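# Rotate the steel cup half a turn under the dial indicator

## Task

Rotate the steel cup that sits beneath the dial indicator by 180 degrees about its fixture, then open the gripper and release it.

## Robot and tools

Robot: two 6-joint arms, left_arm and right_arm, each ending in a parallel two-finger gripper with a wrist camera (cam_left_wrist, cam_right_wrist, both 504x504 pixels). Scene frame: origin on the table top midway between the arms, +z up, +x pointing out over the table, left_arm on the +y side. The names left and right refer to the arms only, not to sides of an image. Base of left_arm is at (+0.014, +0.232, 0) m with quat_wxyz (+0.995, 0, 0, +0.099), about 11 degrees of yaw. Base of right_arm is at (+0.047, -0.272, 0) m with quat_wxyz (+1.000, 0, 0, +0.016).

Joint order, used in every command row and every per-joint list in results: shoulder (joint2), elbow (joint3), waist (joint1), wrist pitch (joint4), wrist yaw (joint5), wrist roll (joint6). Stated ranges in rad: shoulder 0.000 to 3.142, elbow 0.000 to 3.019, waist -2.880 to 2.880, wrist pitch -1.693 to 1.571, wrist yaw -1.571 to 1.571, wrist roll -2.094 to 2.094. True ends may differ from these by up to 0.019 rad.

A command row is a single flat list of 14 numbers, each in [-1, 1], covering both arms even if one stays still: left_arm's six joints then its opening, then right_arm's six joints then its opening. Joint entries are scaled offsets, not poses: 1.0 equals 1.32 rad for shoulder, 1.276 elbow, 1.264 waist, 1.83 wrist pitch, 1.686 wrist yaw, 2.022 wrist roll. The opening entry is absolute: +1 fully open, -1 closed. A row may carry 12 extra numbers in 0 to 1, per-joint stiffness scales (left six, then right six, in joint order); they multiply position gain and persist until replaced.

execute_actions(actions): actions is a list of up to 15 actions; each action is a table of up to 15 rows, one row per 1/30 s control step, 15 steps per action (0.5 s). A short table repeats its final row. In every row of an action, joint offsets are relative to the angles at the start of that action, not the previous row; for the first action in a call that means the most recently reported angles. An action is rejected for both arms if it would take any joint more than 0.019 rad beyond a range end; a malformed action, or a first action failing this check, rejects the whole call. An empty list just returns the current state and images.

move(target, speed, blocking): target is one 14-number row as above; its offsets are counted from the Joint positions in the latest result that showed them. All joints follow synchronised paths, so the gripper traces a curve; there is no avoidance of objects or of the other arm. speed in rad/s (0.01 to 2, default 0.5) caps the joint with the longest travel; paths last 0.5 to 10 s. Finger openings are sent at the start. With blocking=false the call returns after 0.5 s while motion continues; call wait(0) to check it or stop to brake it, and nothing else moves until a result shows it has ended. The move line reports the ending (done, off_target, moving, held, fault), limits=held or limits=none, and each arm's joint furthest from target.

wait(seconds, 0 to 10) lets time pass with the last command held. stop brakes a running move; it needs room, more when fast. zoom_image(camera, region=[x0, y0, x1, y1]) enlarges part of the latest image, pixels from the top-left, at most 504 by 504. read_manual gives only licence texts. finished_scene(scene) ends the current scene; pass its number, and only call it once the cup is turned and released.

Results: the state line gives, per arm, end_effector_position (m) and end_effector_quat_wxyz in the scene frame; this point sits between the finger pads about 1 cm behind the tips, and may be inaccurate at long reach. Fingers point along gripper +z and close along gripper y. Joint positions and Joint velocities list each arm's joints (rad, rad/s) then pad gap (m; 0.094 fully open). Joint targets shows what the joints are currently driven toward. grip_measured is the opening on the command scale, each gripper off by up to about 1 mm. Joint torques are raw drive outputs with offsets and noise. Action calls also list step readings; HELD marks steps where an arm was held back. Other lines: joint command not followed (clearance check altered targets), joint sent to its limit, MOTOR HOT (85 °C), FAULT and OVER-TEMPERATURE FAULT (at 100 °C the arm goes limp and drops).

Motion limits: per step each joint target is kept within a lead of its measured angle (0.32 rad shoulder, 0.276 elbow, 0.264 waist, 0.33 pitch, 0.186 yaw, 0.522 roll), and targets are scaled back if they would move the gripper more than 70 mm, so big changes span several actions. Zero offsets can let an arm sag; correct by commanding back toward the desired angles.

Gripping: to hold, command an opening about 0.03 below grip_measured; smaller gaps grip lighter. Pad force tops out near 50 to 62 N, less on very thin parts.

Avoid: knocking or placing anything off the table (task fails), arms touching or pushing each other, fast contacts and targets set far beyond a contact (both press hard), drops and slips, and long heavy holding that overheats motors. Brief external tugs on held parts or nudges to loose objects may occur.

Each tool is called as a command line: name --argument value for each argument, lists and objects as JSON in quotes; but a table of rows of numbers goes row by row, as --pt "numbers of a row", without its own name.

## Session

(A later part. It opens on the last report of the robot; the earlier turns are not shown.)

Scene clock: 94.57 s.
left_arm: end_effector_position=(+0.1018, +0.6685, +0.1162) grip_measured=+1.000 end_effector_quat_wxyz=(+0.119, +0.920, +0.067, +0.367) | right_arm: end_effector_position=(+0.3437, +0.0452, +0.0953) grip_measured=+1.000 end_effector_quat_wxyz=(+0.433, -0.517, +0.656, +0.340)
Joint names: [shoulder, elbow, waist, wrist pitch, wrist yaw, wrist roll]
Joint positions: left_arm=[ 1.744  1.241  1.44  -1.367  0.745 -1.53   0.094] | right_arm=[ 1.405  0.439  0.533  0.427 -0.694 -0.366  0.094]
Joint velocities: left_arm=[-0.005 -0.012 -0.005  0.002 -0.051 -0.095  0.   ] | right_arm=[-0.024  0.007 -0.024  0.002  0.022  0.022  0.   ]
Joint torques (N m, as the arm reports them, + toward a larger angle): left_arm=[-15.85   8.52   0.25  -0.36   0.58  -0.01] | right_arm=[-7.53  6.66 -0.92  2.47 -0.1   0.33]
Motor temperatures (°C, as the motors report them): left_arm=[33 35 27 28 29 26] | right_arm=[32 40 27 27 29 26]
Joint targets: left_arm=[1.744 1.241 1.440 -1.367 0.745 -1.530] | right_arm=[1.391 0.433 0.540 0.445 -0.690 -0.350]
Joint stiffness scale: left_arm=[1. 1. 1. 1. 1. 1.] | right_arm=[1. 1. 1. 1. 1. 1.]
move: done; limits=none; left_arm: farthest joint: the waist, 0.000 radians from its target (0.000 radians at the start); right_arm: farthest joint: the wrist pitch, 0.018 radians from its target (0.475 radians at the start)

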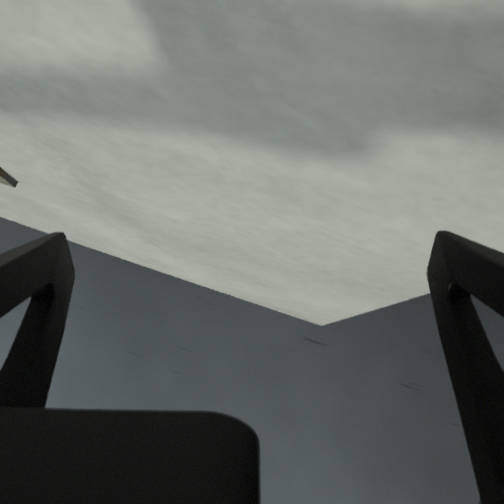

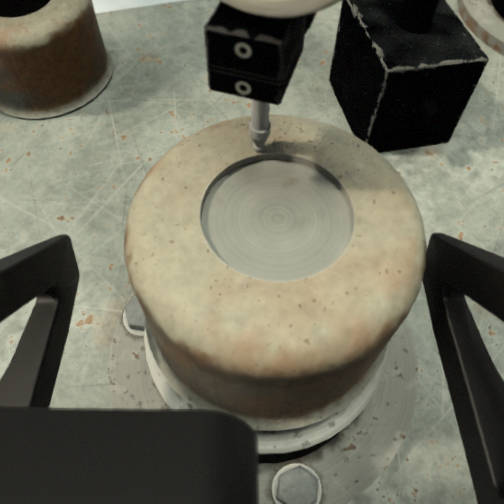

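move --target '[0, 0, 0, 0, 0, 0, 1, -0.0439, -0.0643, 0.0926, 0.0836, 0.21, 0.1118, 1]' --speed 0.6

Scene clock: 98.30 s.
left_arm: end_effector_position=(+0.1018, +0.6685, +0.1162) grip_measured=+1.000 end_effector_quat_wxyz=(+0.119, +0.920, +0.067, +0.367) | right_arm: end_effector_position=(+0.3475, +0.0418, +0.0951) grip_measured=+1.000 end_effector_quat_wxyz=(+0.475, -0.419, +0.723, +0.275)
Joint names: [shoulder, elbow, waist, wrist pitch, wrist yaw, wrist roll]
Joint positions: left_arm=[ 1.744  1.241  1.44  -1.367  0.745 -1.53   0.094] | right_arm=[ 1.36   0.365  0.644  0.561 -0.343 -0.155  0.094]
Joint velocities: left_arm=[-0.015 -0.007 -0.015 -0.007  0.022  0.007  0.   ] | right_arm=[-0.005 -0.002 -0.005 -0.012 -0.007 -0.007  0.   ]
Joint torques (N m, as the arm reports them, + toward a larger angle): left_arm=[-15.89   8.52   0.21  -0.37   0.57  -0.01] | right_arm=[-6.89  6.45 -0.59  2.58  0.06  0.32]
Motor temperatures (°C, as the motors report them): left_arm=[33 35 27 28 29 26] | right_arm=[32 39 27 27 29 26]
Joint targets: left_arm=[1.744 1.241 1.440 -1.367 0.745 -1.530] | right_arm=[1.347 0.357 0.650 0.579 -0.340 -0.140]
Joint stiffness scale: left_arm=[1. 1. 1. 1. 1. 1.] | right_arm=[1. 1. 1. 1. 1. 1.]
move: done; limits=none; left_arm: farthest joint: the waist, 0.000 radians from its target (0.000 radians at the start); right_arm: farthest joint: the wrist pitch, 0.019 radians from its target (0.153 radians at the start)

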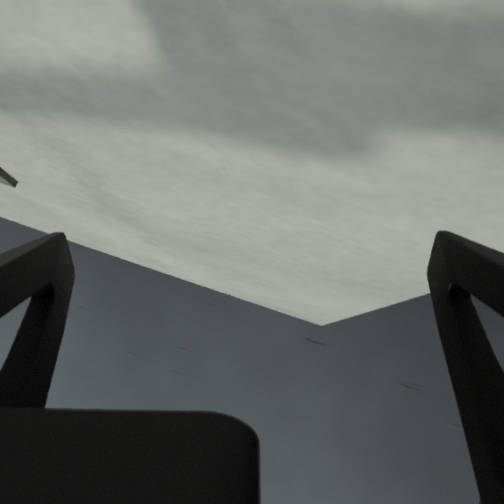

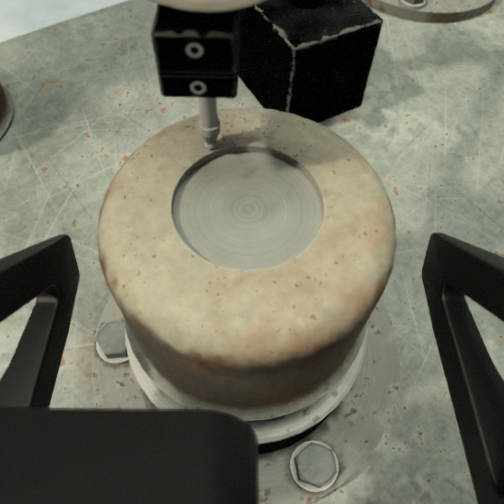

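move --target '[0, 0, 0, 0, 0, 0, 1, 0, 0.0016, 0.2278, 0.005, 0.417, 0.1607, 1]' --speed 0.7

Scene clock: 101.53 s.
left_arm: end_effector_position=(+0.1018, +0.6685, +0.1162) grip_measured=+1.000 end_effector_quat_wxyz=(+0.119, +0.920, +0.067, +0.367) | right_arm: end_effector_position=(+0.3438, +0.0450, +0.0954) grip_measured=+1.000 end_effector_quat_wxyz=(+0.529, -0.237, +0.801, +0.152)
Joint names: [shoulder, elbow, waist, wrist pitch, wrist yaw, wrist roll]
Joint positions: left_arm=[ 1.744  1.241  1.44  -1.367  0.745 -1.53   0.094] | right_arm=[1.36  0.365 0.927 0.561 0.357 0.154 0.094]
Joint velocities: left_arm=[-0.015 -0.012  0.005 -0.022  0.022 -0.037  0.   ] | right_arm=[ 0.005 -0.007  0.005 -0.012 -0.007 -0.022  0.   ]
Joint torques (N m, as the arm reports them, + toward a larger angle): left_arm=[-15.86   8.53   0.21  -0.35   0.57  -0.01] | right_arm=[-6.02  7.38 -0.79  2.24  0.24  0.35]
Motor temperatures (°C, as the motors report them): left_arm=[33 35 27 28 29 26] | right_arm=[32 39 27 27 29 26]
Joint targets: left_arm=[1.744 1.241 1.440 -1.367 0.745 -1.530] | right_arm=[1.360 0.367 0.932 0.570 0.360 0.169]
Joint stiffness scale: left_arm=[1. 1. 1. 1. 1. 1.] | right_arm=[1. 1. 1. 1. 1. 1.]
move: done; limits=none; left_arm: farthest joint: the waist, 0.000 radians from its target (0.000 radians at the start); right_arm: farthest joint: the wrist roll, 0.016 radians from its target (0.325 radians at the start)

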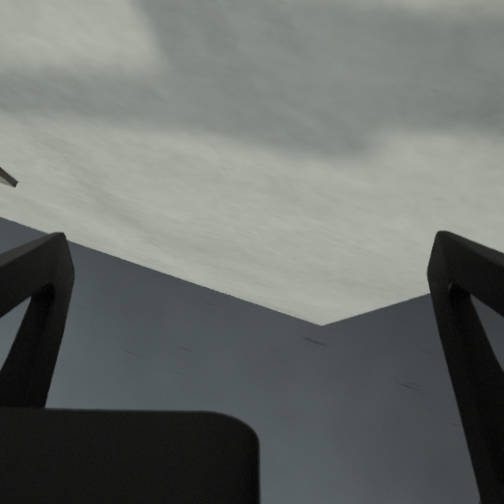

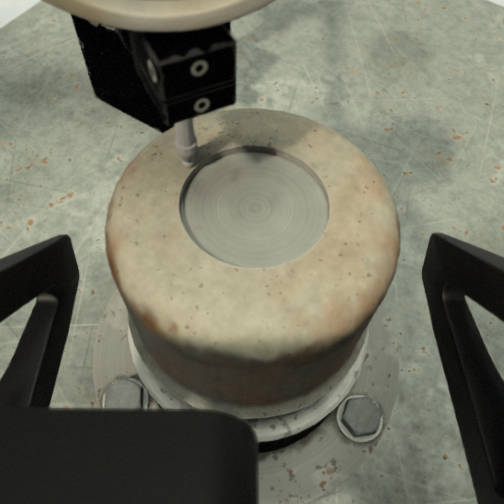

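move --target '[0, 0, 0, 0, 0, 0, 1, 0.047, 0.0846, 0.1021, -0.0809, 0.2052, 0.1118, 1]' --speed 0.6

Scene clock: 104.43 s.
left_arm: end_effector_position=(+0.1018, +0.6685, +0.1162) grip_measured=+1.000 end_effector_quat_wxyz=(+0.119, +0.920, +0.067, +0.367) | right_arm: end_effector_position=(+0.3422, +0.0463, +0.0972) grip_measured=+1.000 end_effector_quat_wxyz=(+0.546, -0.128, +0.824, +0.085)
Joint names: [shoulder, elbow, waist, wrist pitch, wrist yaw, wrist roll]
Joint positions: left_arm=[ 1.744  1.241  1.44  -1.367  0.745 -1.53   0.094] | right_arm=[1.4   0.439 1.051 0.426 0.699 0.364 0.094]
Joint velocities: left_arm=[-0.015 -0.007 -0.005 -0.002 -0.007  0.037  0.   ] | right_arm=[-0.024 -0.002 -0.015  0.007 -0.022 -0.051  0.   ]
Joint torques (N m, as the arm reports them, + toward a larger angle): left_arm=[-15.86   8.52   0.19  -0.37   0.57  -0.01] | right_arm=[-4.83 10.5  -0.86  1.09  0.36  0.36]
Motor temperatures (°C, as the motors report them): left_arm=[33 35 27 28 29 26] | right_arm=[32 39 27 27 29 26]
Joint targets: left_arm=[1.744 1.241 1.440 -1.367 0.745 -1.530] | right_arm=[1.423 0.473 1.056 0.413 0.703 0.380]
Joint stiffness scale: left_arm=[1. 1. 1. 1. 1. 1.] | right_arm=[1. 1. 1. 1. 1. 1.]
move: off_target (right_arm); limits=none; left_arm: farthest joint: the waist, 0.000 radians from its target (0.000 radians at the start); right_arm: farthest joint: the elbow, 0.034 radians from its target (0.108 radians at the start)

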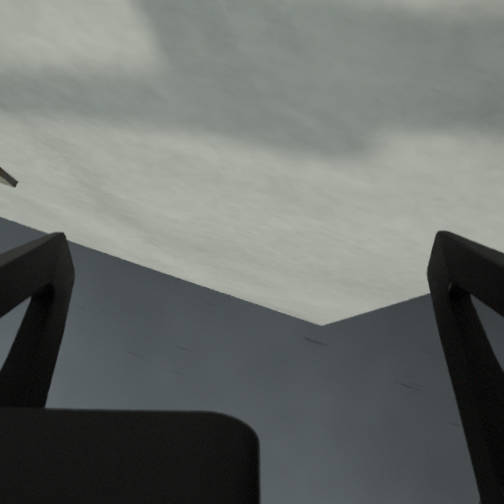

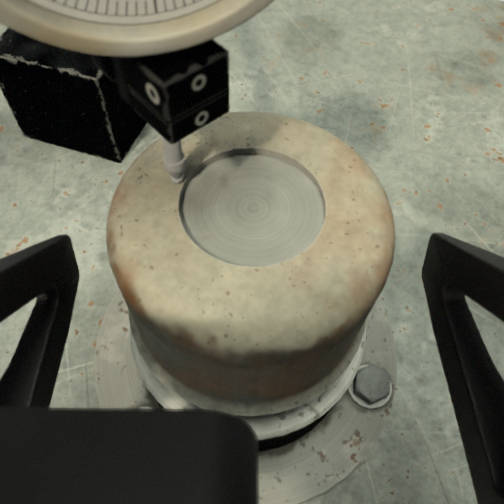

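move --target '[0, 0, 0, 0, 0, 0, 1, 0.053, 0.1027, 0.0388, -0.1328, 0.1062, 0.1227, 1]' --speed 0.6

Scene clock: 108.77 s.
left_arm: end_effector_position=(+0.1018, +0.6685, +0.1162) grip_measured=+1.000 end_effector_quat_wxyz=(+0.119, +0.920, +0.067, +0.367) | right_arm: end_effector_position=(+0.3460, +0.0454, +0.0920) grip_measured=+1.000 end_effector_quat_wxyz=(+0.537, -0.045, +0.842, +0.033)
Joint names: [shoulder, elbow, waist, wrist pitch, wrist yaw, wrist roll]
Joint positions: left_arm=[ 1.744  1.241  1.44  -1.367  0.745 -1.53   0.094] | right_arm=[1.447 0.537 1.093 0.195 0.876 0.596 0.094]
Joint velocities: left_arm=[-0.005 -0.007 -0.005  0.002  0.007 -0.037  0.   ] | right_arm=[-0.015 -0.002 -0.005  0.002  0.066  0.022  0.   ]
Joint torques (N m, as the arm reports them, + toward a larger angle): left_arm=[-15.88   8.53   0.24  -0.36   0.58  -0.01] | right_arm=[-5.67 10.6  -0.8   0.9   0.51  0.35]
Motor temperatures (°C, as the motors report them): left_arm=[33 35 27 28 29 26] | right_arm=[32 40 27 27 29 26]
Joint targets: left_arm=[1.744 1.241 1.440 -1.367 0.745 -1.530] | right_arm=[1.469 0.570 1.100 0.182 0.879 0.612]
Joint stiffness scale: left_arm=[1. 1. 1. 1. 1. 1.] | right_arm=[1. 1. 1. 1. 1. 1.]
move: off_target (right_arm); limits=none; left_arm: farthest joint: the waist, 0.000 radians from its target (0.000 radians at the start); right_arm: farthest joint: the elbow, 0.033 radians from its target (0.131 radians at the start)

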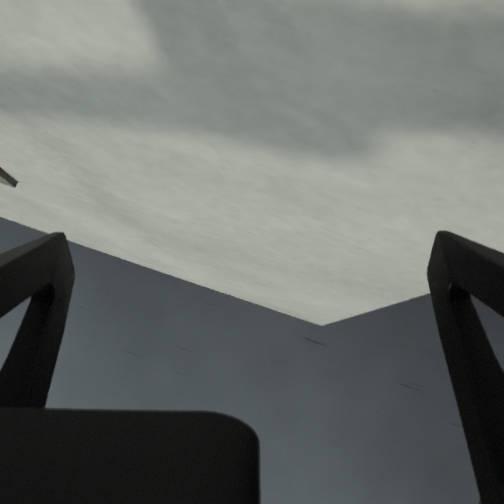

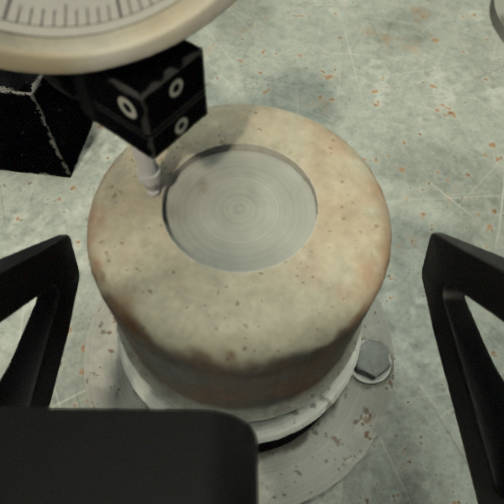

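Acceptably centered. Grip here.

move --target '[0, 0, 0, 0, 0, 0, 1, 0.017, 0.026, 0.0055, -0.007, 0.0018, 0.008, 0.1]' --speed 0.3

Scene clock: 110.57 s.
left_arm: end_effector_position=(+0.1018, +0.6685, +0.1162) grip_measured=+1.000 end_effector_quat_wxyz=(+0.119, +0.920, +0.067, +0.367) | right_arm: end_effector_position=(+0.3455, +0.0478, +0.0916) grip_measured=+0.457 end_effector_quat_wxyz=(+0.535, -0.047, +0.842, +0.037)
Joint names: [shoulder, elbow, waist, wrist pitch, wrist yaw, wrist roll]
Joint positions: left_arm=[ 1.744  1.241  1.44  -1.367  0.745 -1.53   0.094] | right_arm=[1.449 0.539 1.094 0.196 0.867 0.598 0.068]
Joint velocities: left_arm=[-0.024  0.007 -0.005 -0.012 -0.066 -0.051  0.   ] | right_arm=[-0.005  0.007  0.005 -0.007 -0.037 -0.022 -0.001]
Joint torques (N m, as the arm reports them, + toward a larger angle): left_arm=[-15.87   8.52   0.21  -0.36   0.58  -0.01] | right_arm=[-5.84 10.41 -0.81  0.83  0.76  0.32]
Motor temperatures (°C, as the motors report them): left_arm=[33 35 27 28 29 26] | right_arm=[32 40 27 27 29 26]
Joint targets: left_arm=[1.744 1.241 1.440 -1.367 0.745 -1.530] | right_arm=[1.470 0.570 1.100 0.182 0.878 0.613]
Joint stiffness scale: left_arm=[1. 1. 1. 1. 1. 1.] | right_arm=[1. 1. 1. 1. 1. 1.]
move: off_target (right_arm); limits=none; left_arm: farthest joint: the waist, 0.000 radians from its target (0.000 radians at the start); right_arm: farthest joint: the elbow, 0.032 radians from its target (0.034 radians at the start)

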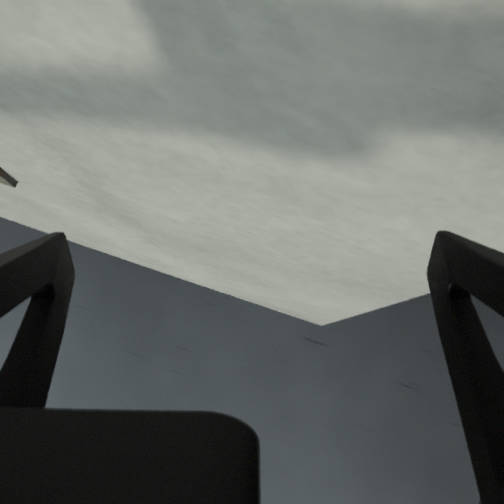

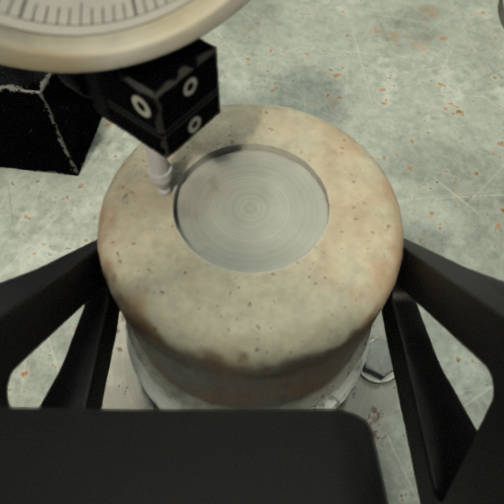

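move --target '[0, 0, 0, 0, 0, 0, 1, -0.0576, -0.1176, -0.144, 0.2131, -0.3185, -0.2339, 0.1]' --speed 0.5

Scene clock: 114.43 s.
left_arm: end_effector_position=(+0.1018, +0.6685, +0.1162) grip_measured=+1.000 end_effector_quat_wxyz=(+0.119, +0.920, +0.067, +0.367) | right_arm: end_effector_position=(+0.3466, +0.0466, +0.0932) grip_measured=+0.457 end_effector_quat_wxyz=(+0.524, -0.235, +0.804, +0.156)
Joint names: [shoulder, elbow, waist, wrist pitch, wrist yaw, wrist roll]
Joint positions: left_arm=[ 1.744  1.241  1.44  -1.367  0.745 -1.53   0.094] | right_arm=[1.371 0.373 0.919 0.556 0.342 0.164 0.068]
Joint velocities: left_arm=[-0.005 -0.002 -0.015  0.022 -0.037  0.022  0.   ] | right_arm=[-0.005 -0.012 -0.015 -0.007  0.022 -0.037 -0.   ]
Joint torques (N m, as the arm reports them, + toward a larger angle): left_arm=[-15.87   8.52   0.17  -0.36   0.58  -0.01] | right_arm=[-5.89  8.58 -1.8   3.14 -0.29 -0.24]
Motor temperatures (°C, as the motors report them): left_arm=[33 35 27 28 29 26] | right_arm=[32 40 27 27 29 26]
Joint targets: left_arm=[1.744 1.241 1.440 -1.367 0.745 -1.530] | right_arm=[1.373 0.388 0.912 0.586 0.330 0.126]
Joint stiffness scale: left_arm=[1. 1. 1. 1. 1. 1.] | right_arm=[1. 1. 1. 1. 1. 1.]
move: off_target (right_arm); limits=none; left_arm: farthest joint: the waist, 0.000 radians from its target (0.000 radians at the start); right_arm: farthest joint: the wrist roll, 0.038 radians from its target (0.473 radians at the start)

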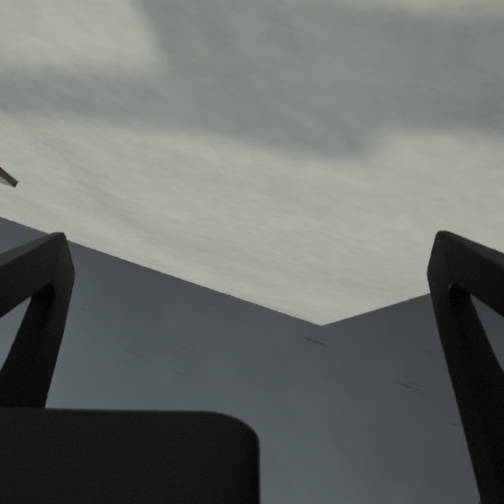

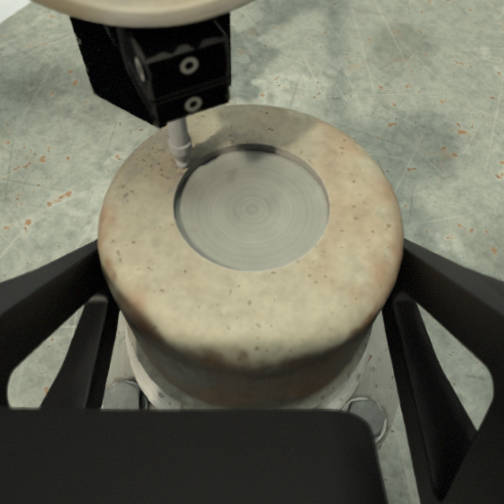

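move --target '[0, 0, 0, 0, 0, 0, 1, -0.0098, -0.0055, -0.11, 0.0333, -0.2147, -0.0959, 0.1]' --speed 0.5

Scene clock: 117.50 s.
left_arm: end_effector_position=(+0.1018, +0.6685, +0.1162) grip_measured=+1.000 end_effector_quat_wxyz=(+0.119, +0.920, +0.067, +0.367) | right_arm: end_effector_position=(+0.3471, +0.0454, +0.0935) grip_measured=+0.457 end_effector_quat_wxyz=(+0.500, -0.332, +0.769, +0.220)
Joint names: [shoulder, elbow, waist, wrist pitch, wrist yaw, wrist roll]
Joint positions: left_arm=[ 1.744  1.241  1.44  -1.367  0.745 -1.53   0.094] | right_arm=[ 1.355  0.35   0.78   0.59  -0.009  0.003  0.068]
Joint velocities: left_arm=[ 0.005  0.002 -0.015  0.012  0.022  0.007  0.   ] | right_arm=[ 0.005  0.002  0.005 -0.007 -0.051 -0.022 -0.   ]
Joint torques (N m, as the arm reports them, + toward a larger angle): left_arm=[-15.83   8.52   0.23  -0.36   0.57  -0.01] | right_arm=[-5.61  8.71 -1.31  3.06 -0.34 -0.2 ]
Motor temperatures (°C, as the motors report them): left_arm=[33 35 27 28 29 26] | right_arm=[32 40 27 27 29 26]
Joint targets: left_arm=[1.744 1.241 1.440 -1.367 0.745 -1.530] | right_arm=[1.358 0.366 0.780 0.617 -0.020 -0.030]
Joint stiffness scale: left_arm=[1. 1. 1. 1. 1. 1.] | right_arm=[1. 1. 1. 1. 1. 1.]
move: off_target (right_arm); limits=none; left_arm: farthest joint: the waist, 0.000 radians from its target (0.000 radians at the start); right_arm: farthest joint: the wrist roll, 0.032 radians from its target (0.193 radians at the start)

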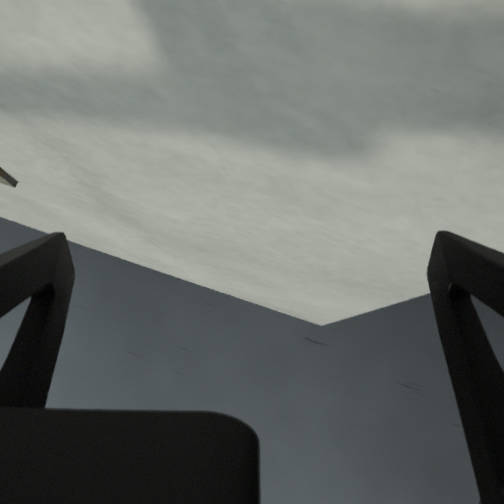

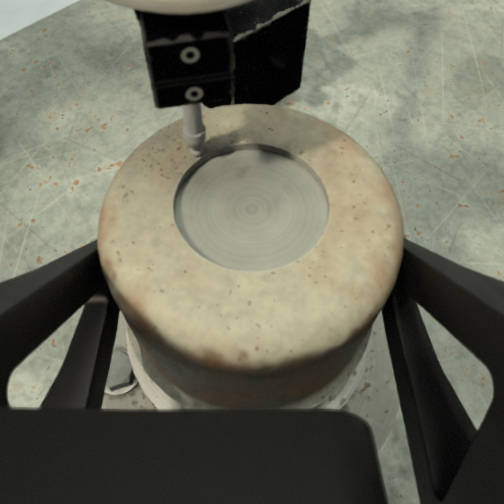

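move --target '[0, 0, 0, 0, 0, 0, 1, 0.0167, 0.0306, -0.1028, -0.0208, -0.2112, -0.093, 0.1]' --speed 0.5

Scene clock: 122.37 s.
left_arm: end_effector_position=(+0.1018, +0.6685, +0.1162) grip_measured=+1.000 end_effector_quat_wxyz=(+0.119, +0.920, +0.067, +0.367) | right_arm: end_effector_position=(+0.3466, +0.0430, +0.0931) grip_measured=+0.457 end_effector_quat_wxyz=(+0.474, -0.424, +0.722, +0.274)
Joint names: [shoulder, elbow, waist, wrist pitch, wrist yaw, wrist roll]
Joint positions: left_arm=[ 1.744  1.241  1.44  -1.367  0.745 -1.53   0.094] | right_arm=[ 1.366  0.366  0.647  0.561 -0.345 -0.164  0.068]
Joint velocities: left_arm=[-0.015 -0.012  0.005 -0.007 -0.007 -0.051  0.   ] | right_arm=[ 0.005  0.002  0.005 -0.002 -0.051 -0.022 -0.001]
Joint torques (N m, as the arm reports them, + toward a larger angle): left_arm=[-15.87   8.52   0.18  -0.36   0.57  -0.01] | right_arm=[-5.01  9.31 -1.    1.44 -0.76 -0.07]
Motor temperatures (°C, as the motors report them): left_arm=[33 35 27 28 29 26] | right_arm=[32 40 27 27 29 26]
Joint targets: left_arm=[1.744 1.241 1.440 -1.367 0.745 -1.530] | right_arm=[1.377 0.389 0.650 0.551 -0.365 -0.186]
Joint stiffness scale: left_arm=[1. 1. 1. 1. 1. 1.] | right_arm=[1. 1. 1. 1. 1. 1.]
move: off_target (right_arm); limits=none; left_arm: farthest joint: the waist, 0.000 radians from its target (0.000 radians at the start); right_arm: farthest joint: the elbow, 0.023 radians from its target (0.039 radians at the start)

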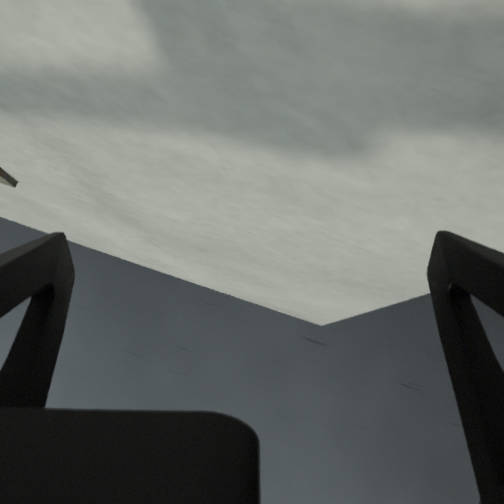

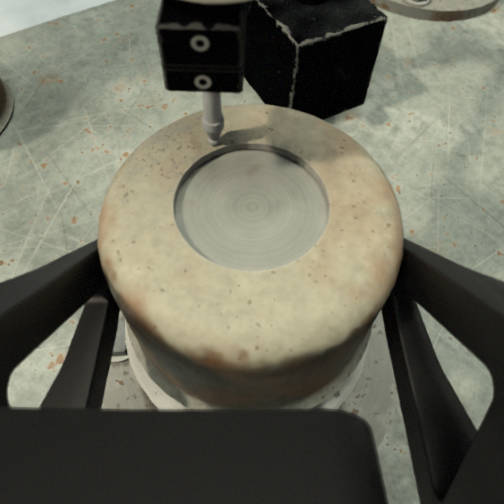

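move --target '[0, 0, 0, 0, 0, 0, 1, 0.0439, 0.0799, -0.0926, -0.0814, -0.2177, -0.1118, 0.1]' --speed 0.5

Scene clock: 125.63 s.
left_arm: end_effector_position=(+0.1018, +0.6685, +0.1162) grip_measured=+1.000 end_effector_quat_wxyz=(+0.119, +0.920, +0.067, +0.367) | right_arm: end_effector_position=(+0.3481, +0.0424, +0.0933) grip_measured=+0.457 end_effector_quat_wxyz=(+0.433, -0.514, +0.660, +0.336)
Joint names: [shoulder, elbow, waist, wrist pitch, wrist yaw, wrist roll]
Joint positions: left_arm=[ 1.744  1.241  1.44  -1.367  0.745 -1.53   0.094] | right_arm=[ 1.41   0.442  0.524  0.424 -0.688 -0.368  0.068]
Joint velocities: left_arm=[ 0.015 -0.022  0.005  0.017  0.007  0.022  0.   ] | right_arm=[ 0.005 -0.007 -0.005 -0.002  0.022 -0.037 -0.   ]
Joint torques (N m, as the arm reports them, + toward a larger angle): left_arm=[-15.84   8.52   0.23  -0.37   0.57  -0.01] | right_arm=[-5.67  9.75 -0.8   1.13 -0.99 -0.08]
Motor temperatures (°C, as the motors report them): left_arm=[33 35 27 28 29 26] | right_arm=[32 40 27 27 29 26]
Joint targets: left_arm=[1.744 1.241 1.440 -1.367 0.745 -1.530] | right_arm=[1.424 0.468 0.529 0.412 -0.712 -0.390]
Joint stiffness scale: left_arm=[1. 1. 1. 1. 1. 1.] | right_arm=[1. 1. 1. 1. 1. 1.]
move: off_target (right_arm); limits=none; left_arm: farthest joint: the waist, 0.000 radians from its target (0.000 radians at the start); right_arm: farthest joint: the elbow, 0.026 radians from its target (0.102 radians at the start)

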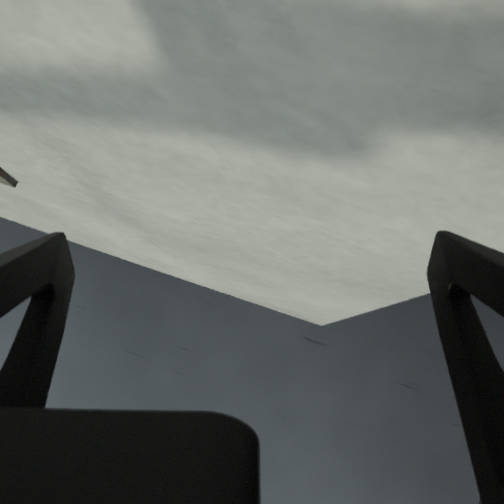

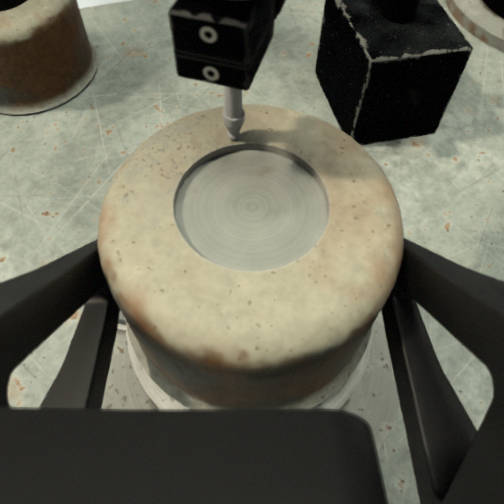

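move --target '[0, 0, 0, 0, 0, 0, 1, 0.0576, 0.1191, -0.0415, -0.17, -0.1492, -0.1602, 0.1]' --speed 0.5

Scene clock: 129.57 s.
left_arm: end_effector_position=(+0.1018, +0.6685, +0.1162) grip_measured=+1.000 end_effector_quat_wxyz=(+0.119, +0.920, +0.067, +0.367) | right_arm: end_effector_position=(+0.3498, +0.0425, +0.0934) grip_measured=+0.457 end_effector_quat_wxyz=(-0.385, +0.593, -0.597, -0.378)
Joint names: [shoulder, elbow, waist, wrist pitch, wrist yaw, wrist roll]
Joint positions: left_arm=[ 1.744  1.241  1.44  -1.367  0.745 -1.53   0.094] | right_arm=[ 1.46   0.566  0.455  0.129 -0.923 -0.659  0.068]
Joint velocities: left_arm=[ 0.005  0.002 -0.005 -0.007  0.051 -0.022  0.   ] | right_arm=[ 0.024  0.017 -0.015  0.022 -0.037  0.037  0.   ]
Joint torques (N m, as the arm reports them, + toward a larger angle): left_arm=[-15.82   8.53   0.19  -0.36   0.57  -0.01] | right_arm=[-5.56 10.18 -0.06  0.66 -0.91 -0.2 ]
Motor temperatures (°C, as the motors report them): left_arm=[33 35 27 28 29 26] | right_arm=[32 40 27 27 29 26]
Joint targets: left_arm=[1.744 1.241 1.440 -1.367 0.745 -1.530] | right_arm=[1.486 0.594 0.471 0.113 -0.940 -0.692]
Joint stiffness scale: left_arm=[1. 1. 1. 1. 1. 1.] | right_arm=[1. 1. 1. 1. 1. 1.]
move: off_target (right_arm); limits=none; left_arm: farthest joint: the waist, 0.000 radians from its target (0.000 radians at the start); right_arm: farthest joint: the wrist roll, 0.033 radians from its target (0.324 radians at the start)

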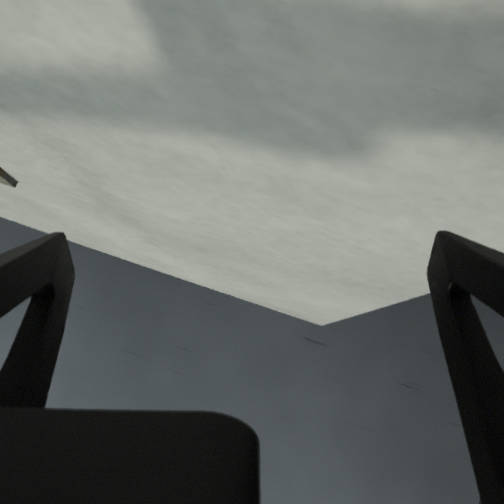

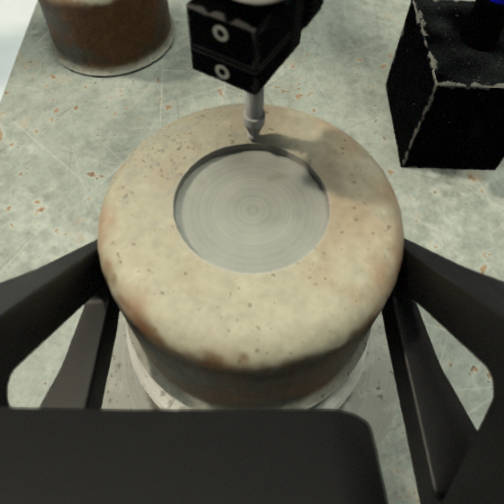

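move --target '[0, 0, 0, 0, 0, 0, 1, 0.012, 0.018, 0.004, -0.003, -0.003, -0.004, 1]' --speed 0.3

Scene clock: 131.90 s.
left_arm: end_effector_position=(+0.1018, +0.6685, +0.1162) grip_measured=+1.000 end_effector_quat_wxyz=(+0.119, +0.920, +0.067, +0.367) | right_arm: end_effector_position=(+0.3497, +0.0424, +0.0936) grip_measured=+1.000 end_effector_quat_wxyz=(-0.385, +0.593, -0.597, -0.379)
Joint names: [shoulder, elbow, waist, wrist pitch, wrist yaw, wrist roll]
Joint positions: left_arm=[ 1.744  1.241  1.44  -1.367  0.745 -1.53   0.094] | right_arm=[ 1.46   0.566  0.455  0.129 -0.926 -0.659  0.094]
Joint velocities: left_arm=[ 0.005 -0.007 -0.015  0.007  0.007  0.037  0.   ] | right_arm=[ 0.005  0.007 -0.005  0.017 -0.095  0.051  0.   ]
Joint torques (N m, as the arm reports them, + toward a larger angle): left_arm=[-15.86   8.52   0.21  -0.37   0.57  -0.01] | right_arm=[-6.67  9.72 -0.64  1.14 -0.46  0.1 ]
Motor temperatures (°C, as the motors report them): left_arm=[33 35 27 28 29 26] | right_arm=[32 40 27 27 29 26]
Joint targets: left_arm=[1.744 1.241 1.440 -1.367 0.745 -1.530] | right_arm=[1.476 0.589 0.461 0.124 -0.929 -0.667]
Joint stiffness scale: left_arm=[1. 1. 1. 1. 1. 1.] | right_arm=[1. 1. 1. 1. 1. 1.]
move: off_target (right_arm); limits=none; left_arm: farthest joint: the waist, 0.000 radians from its target (0.000 radians at the start); right_arm: farthest joint: the elbow, 0.023 radians from its target (0.023 radians at the start)

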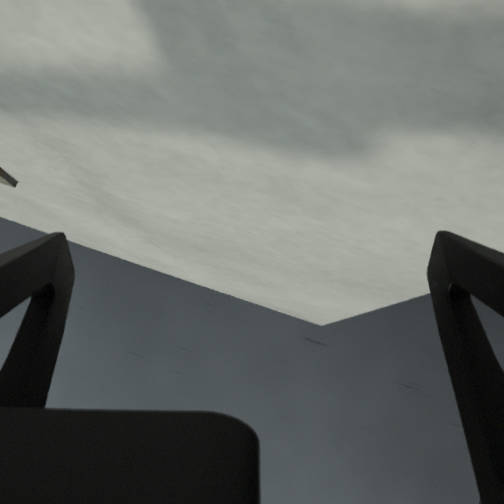

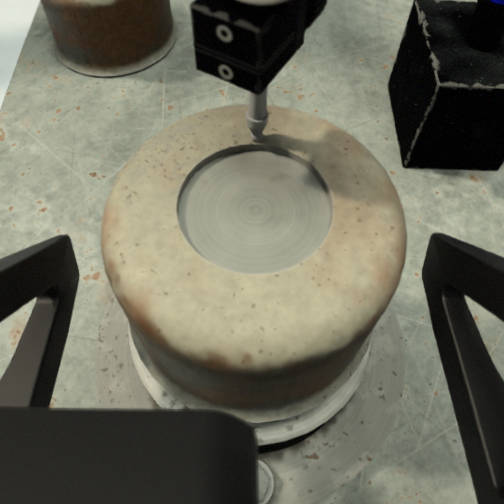

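finished_scene --scene 2

The scene is finished: the task was done.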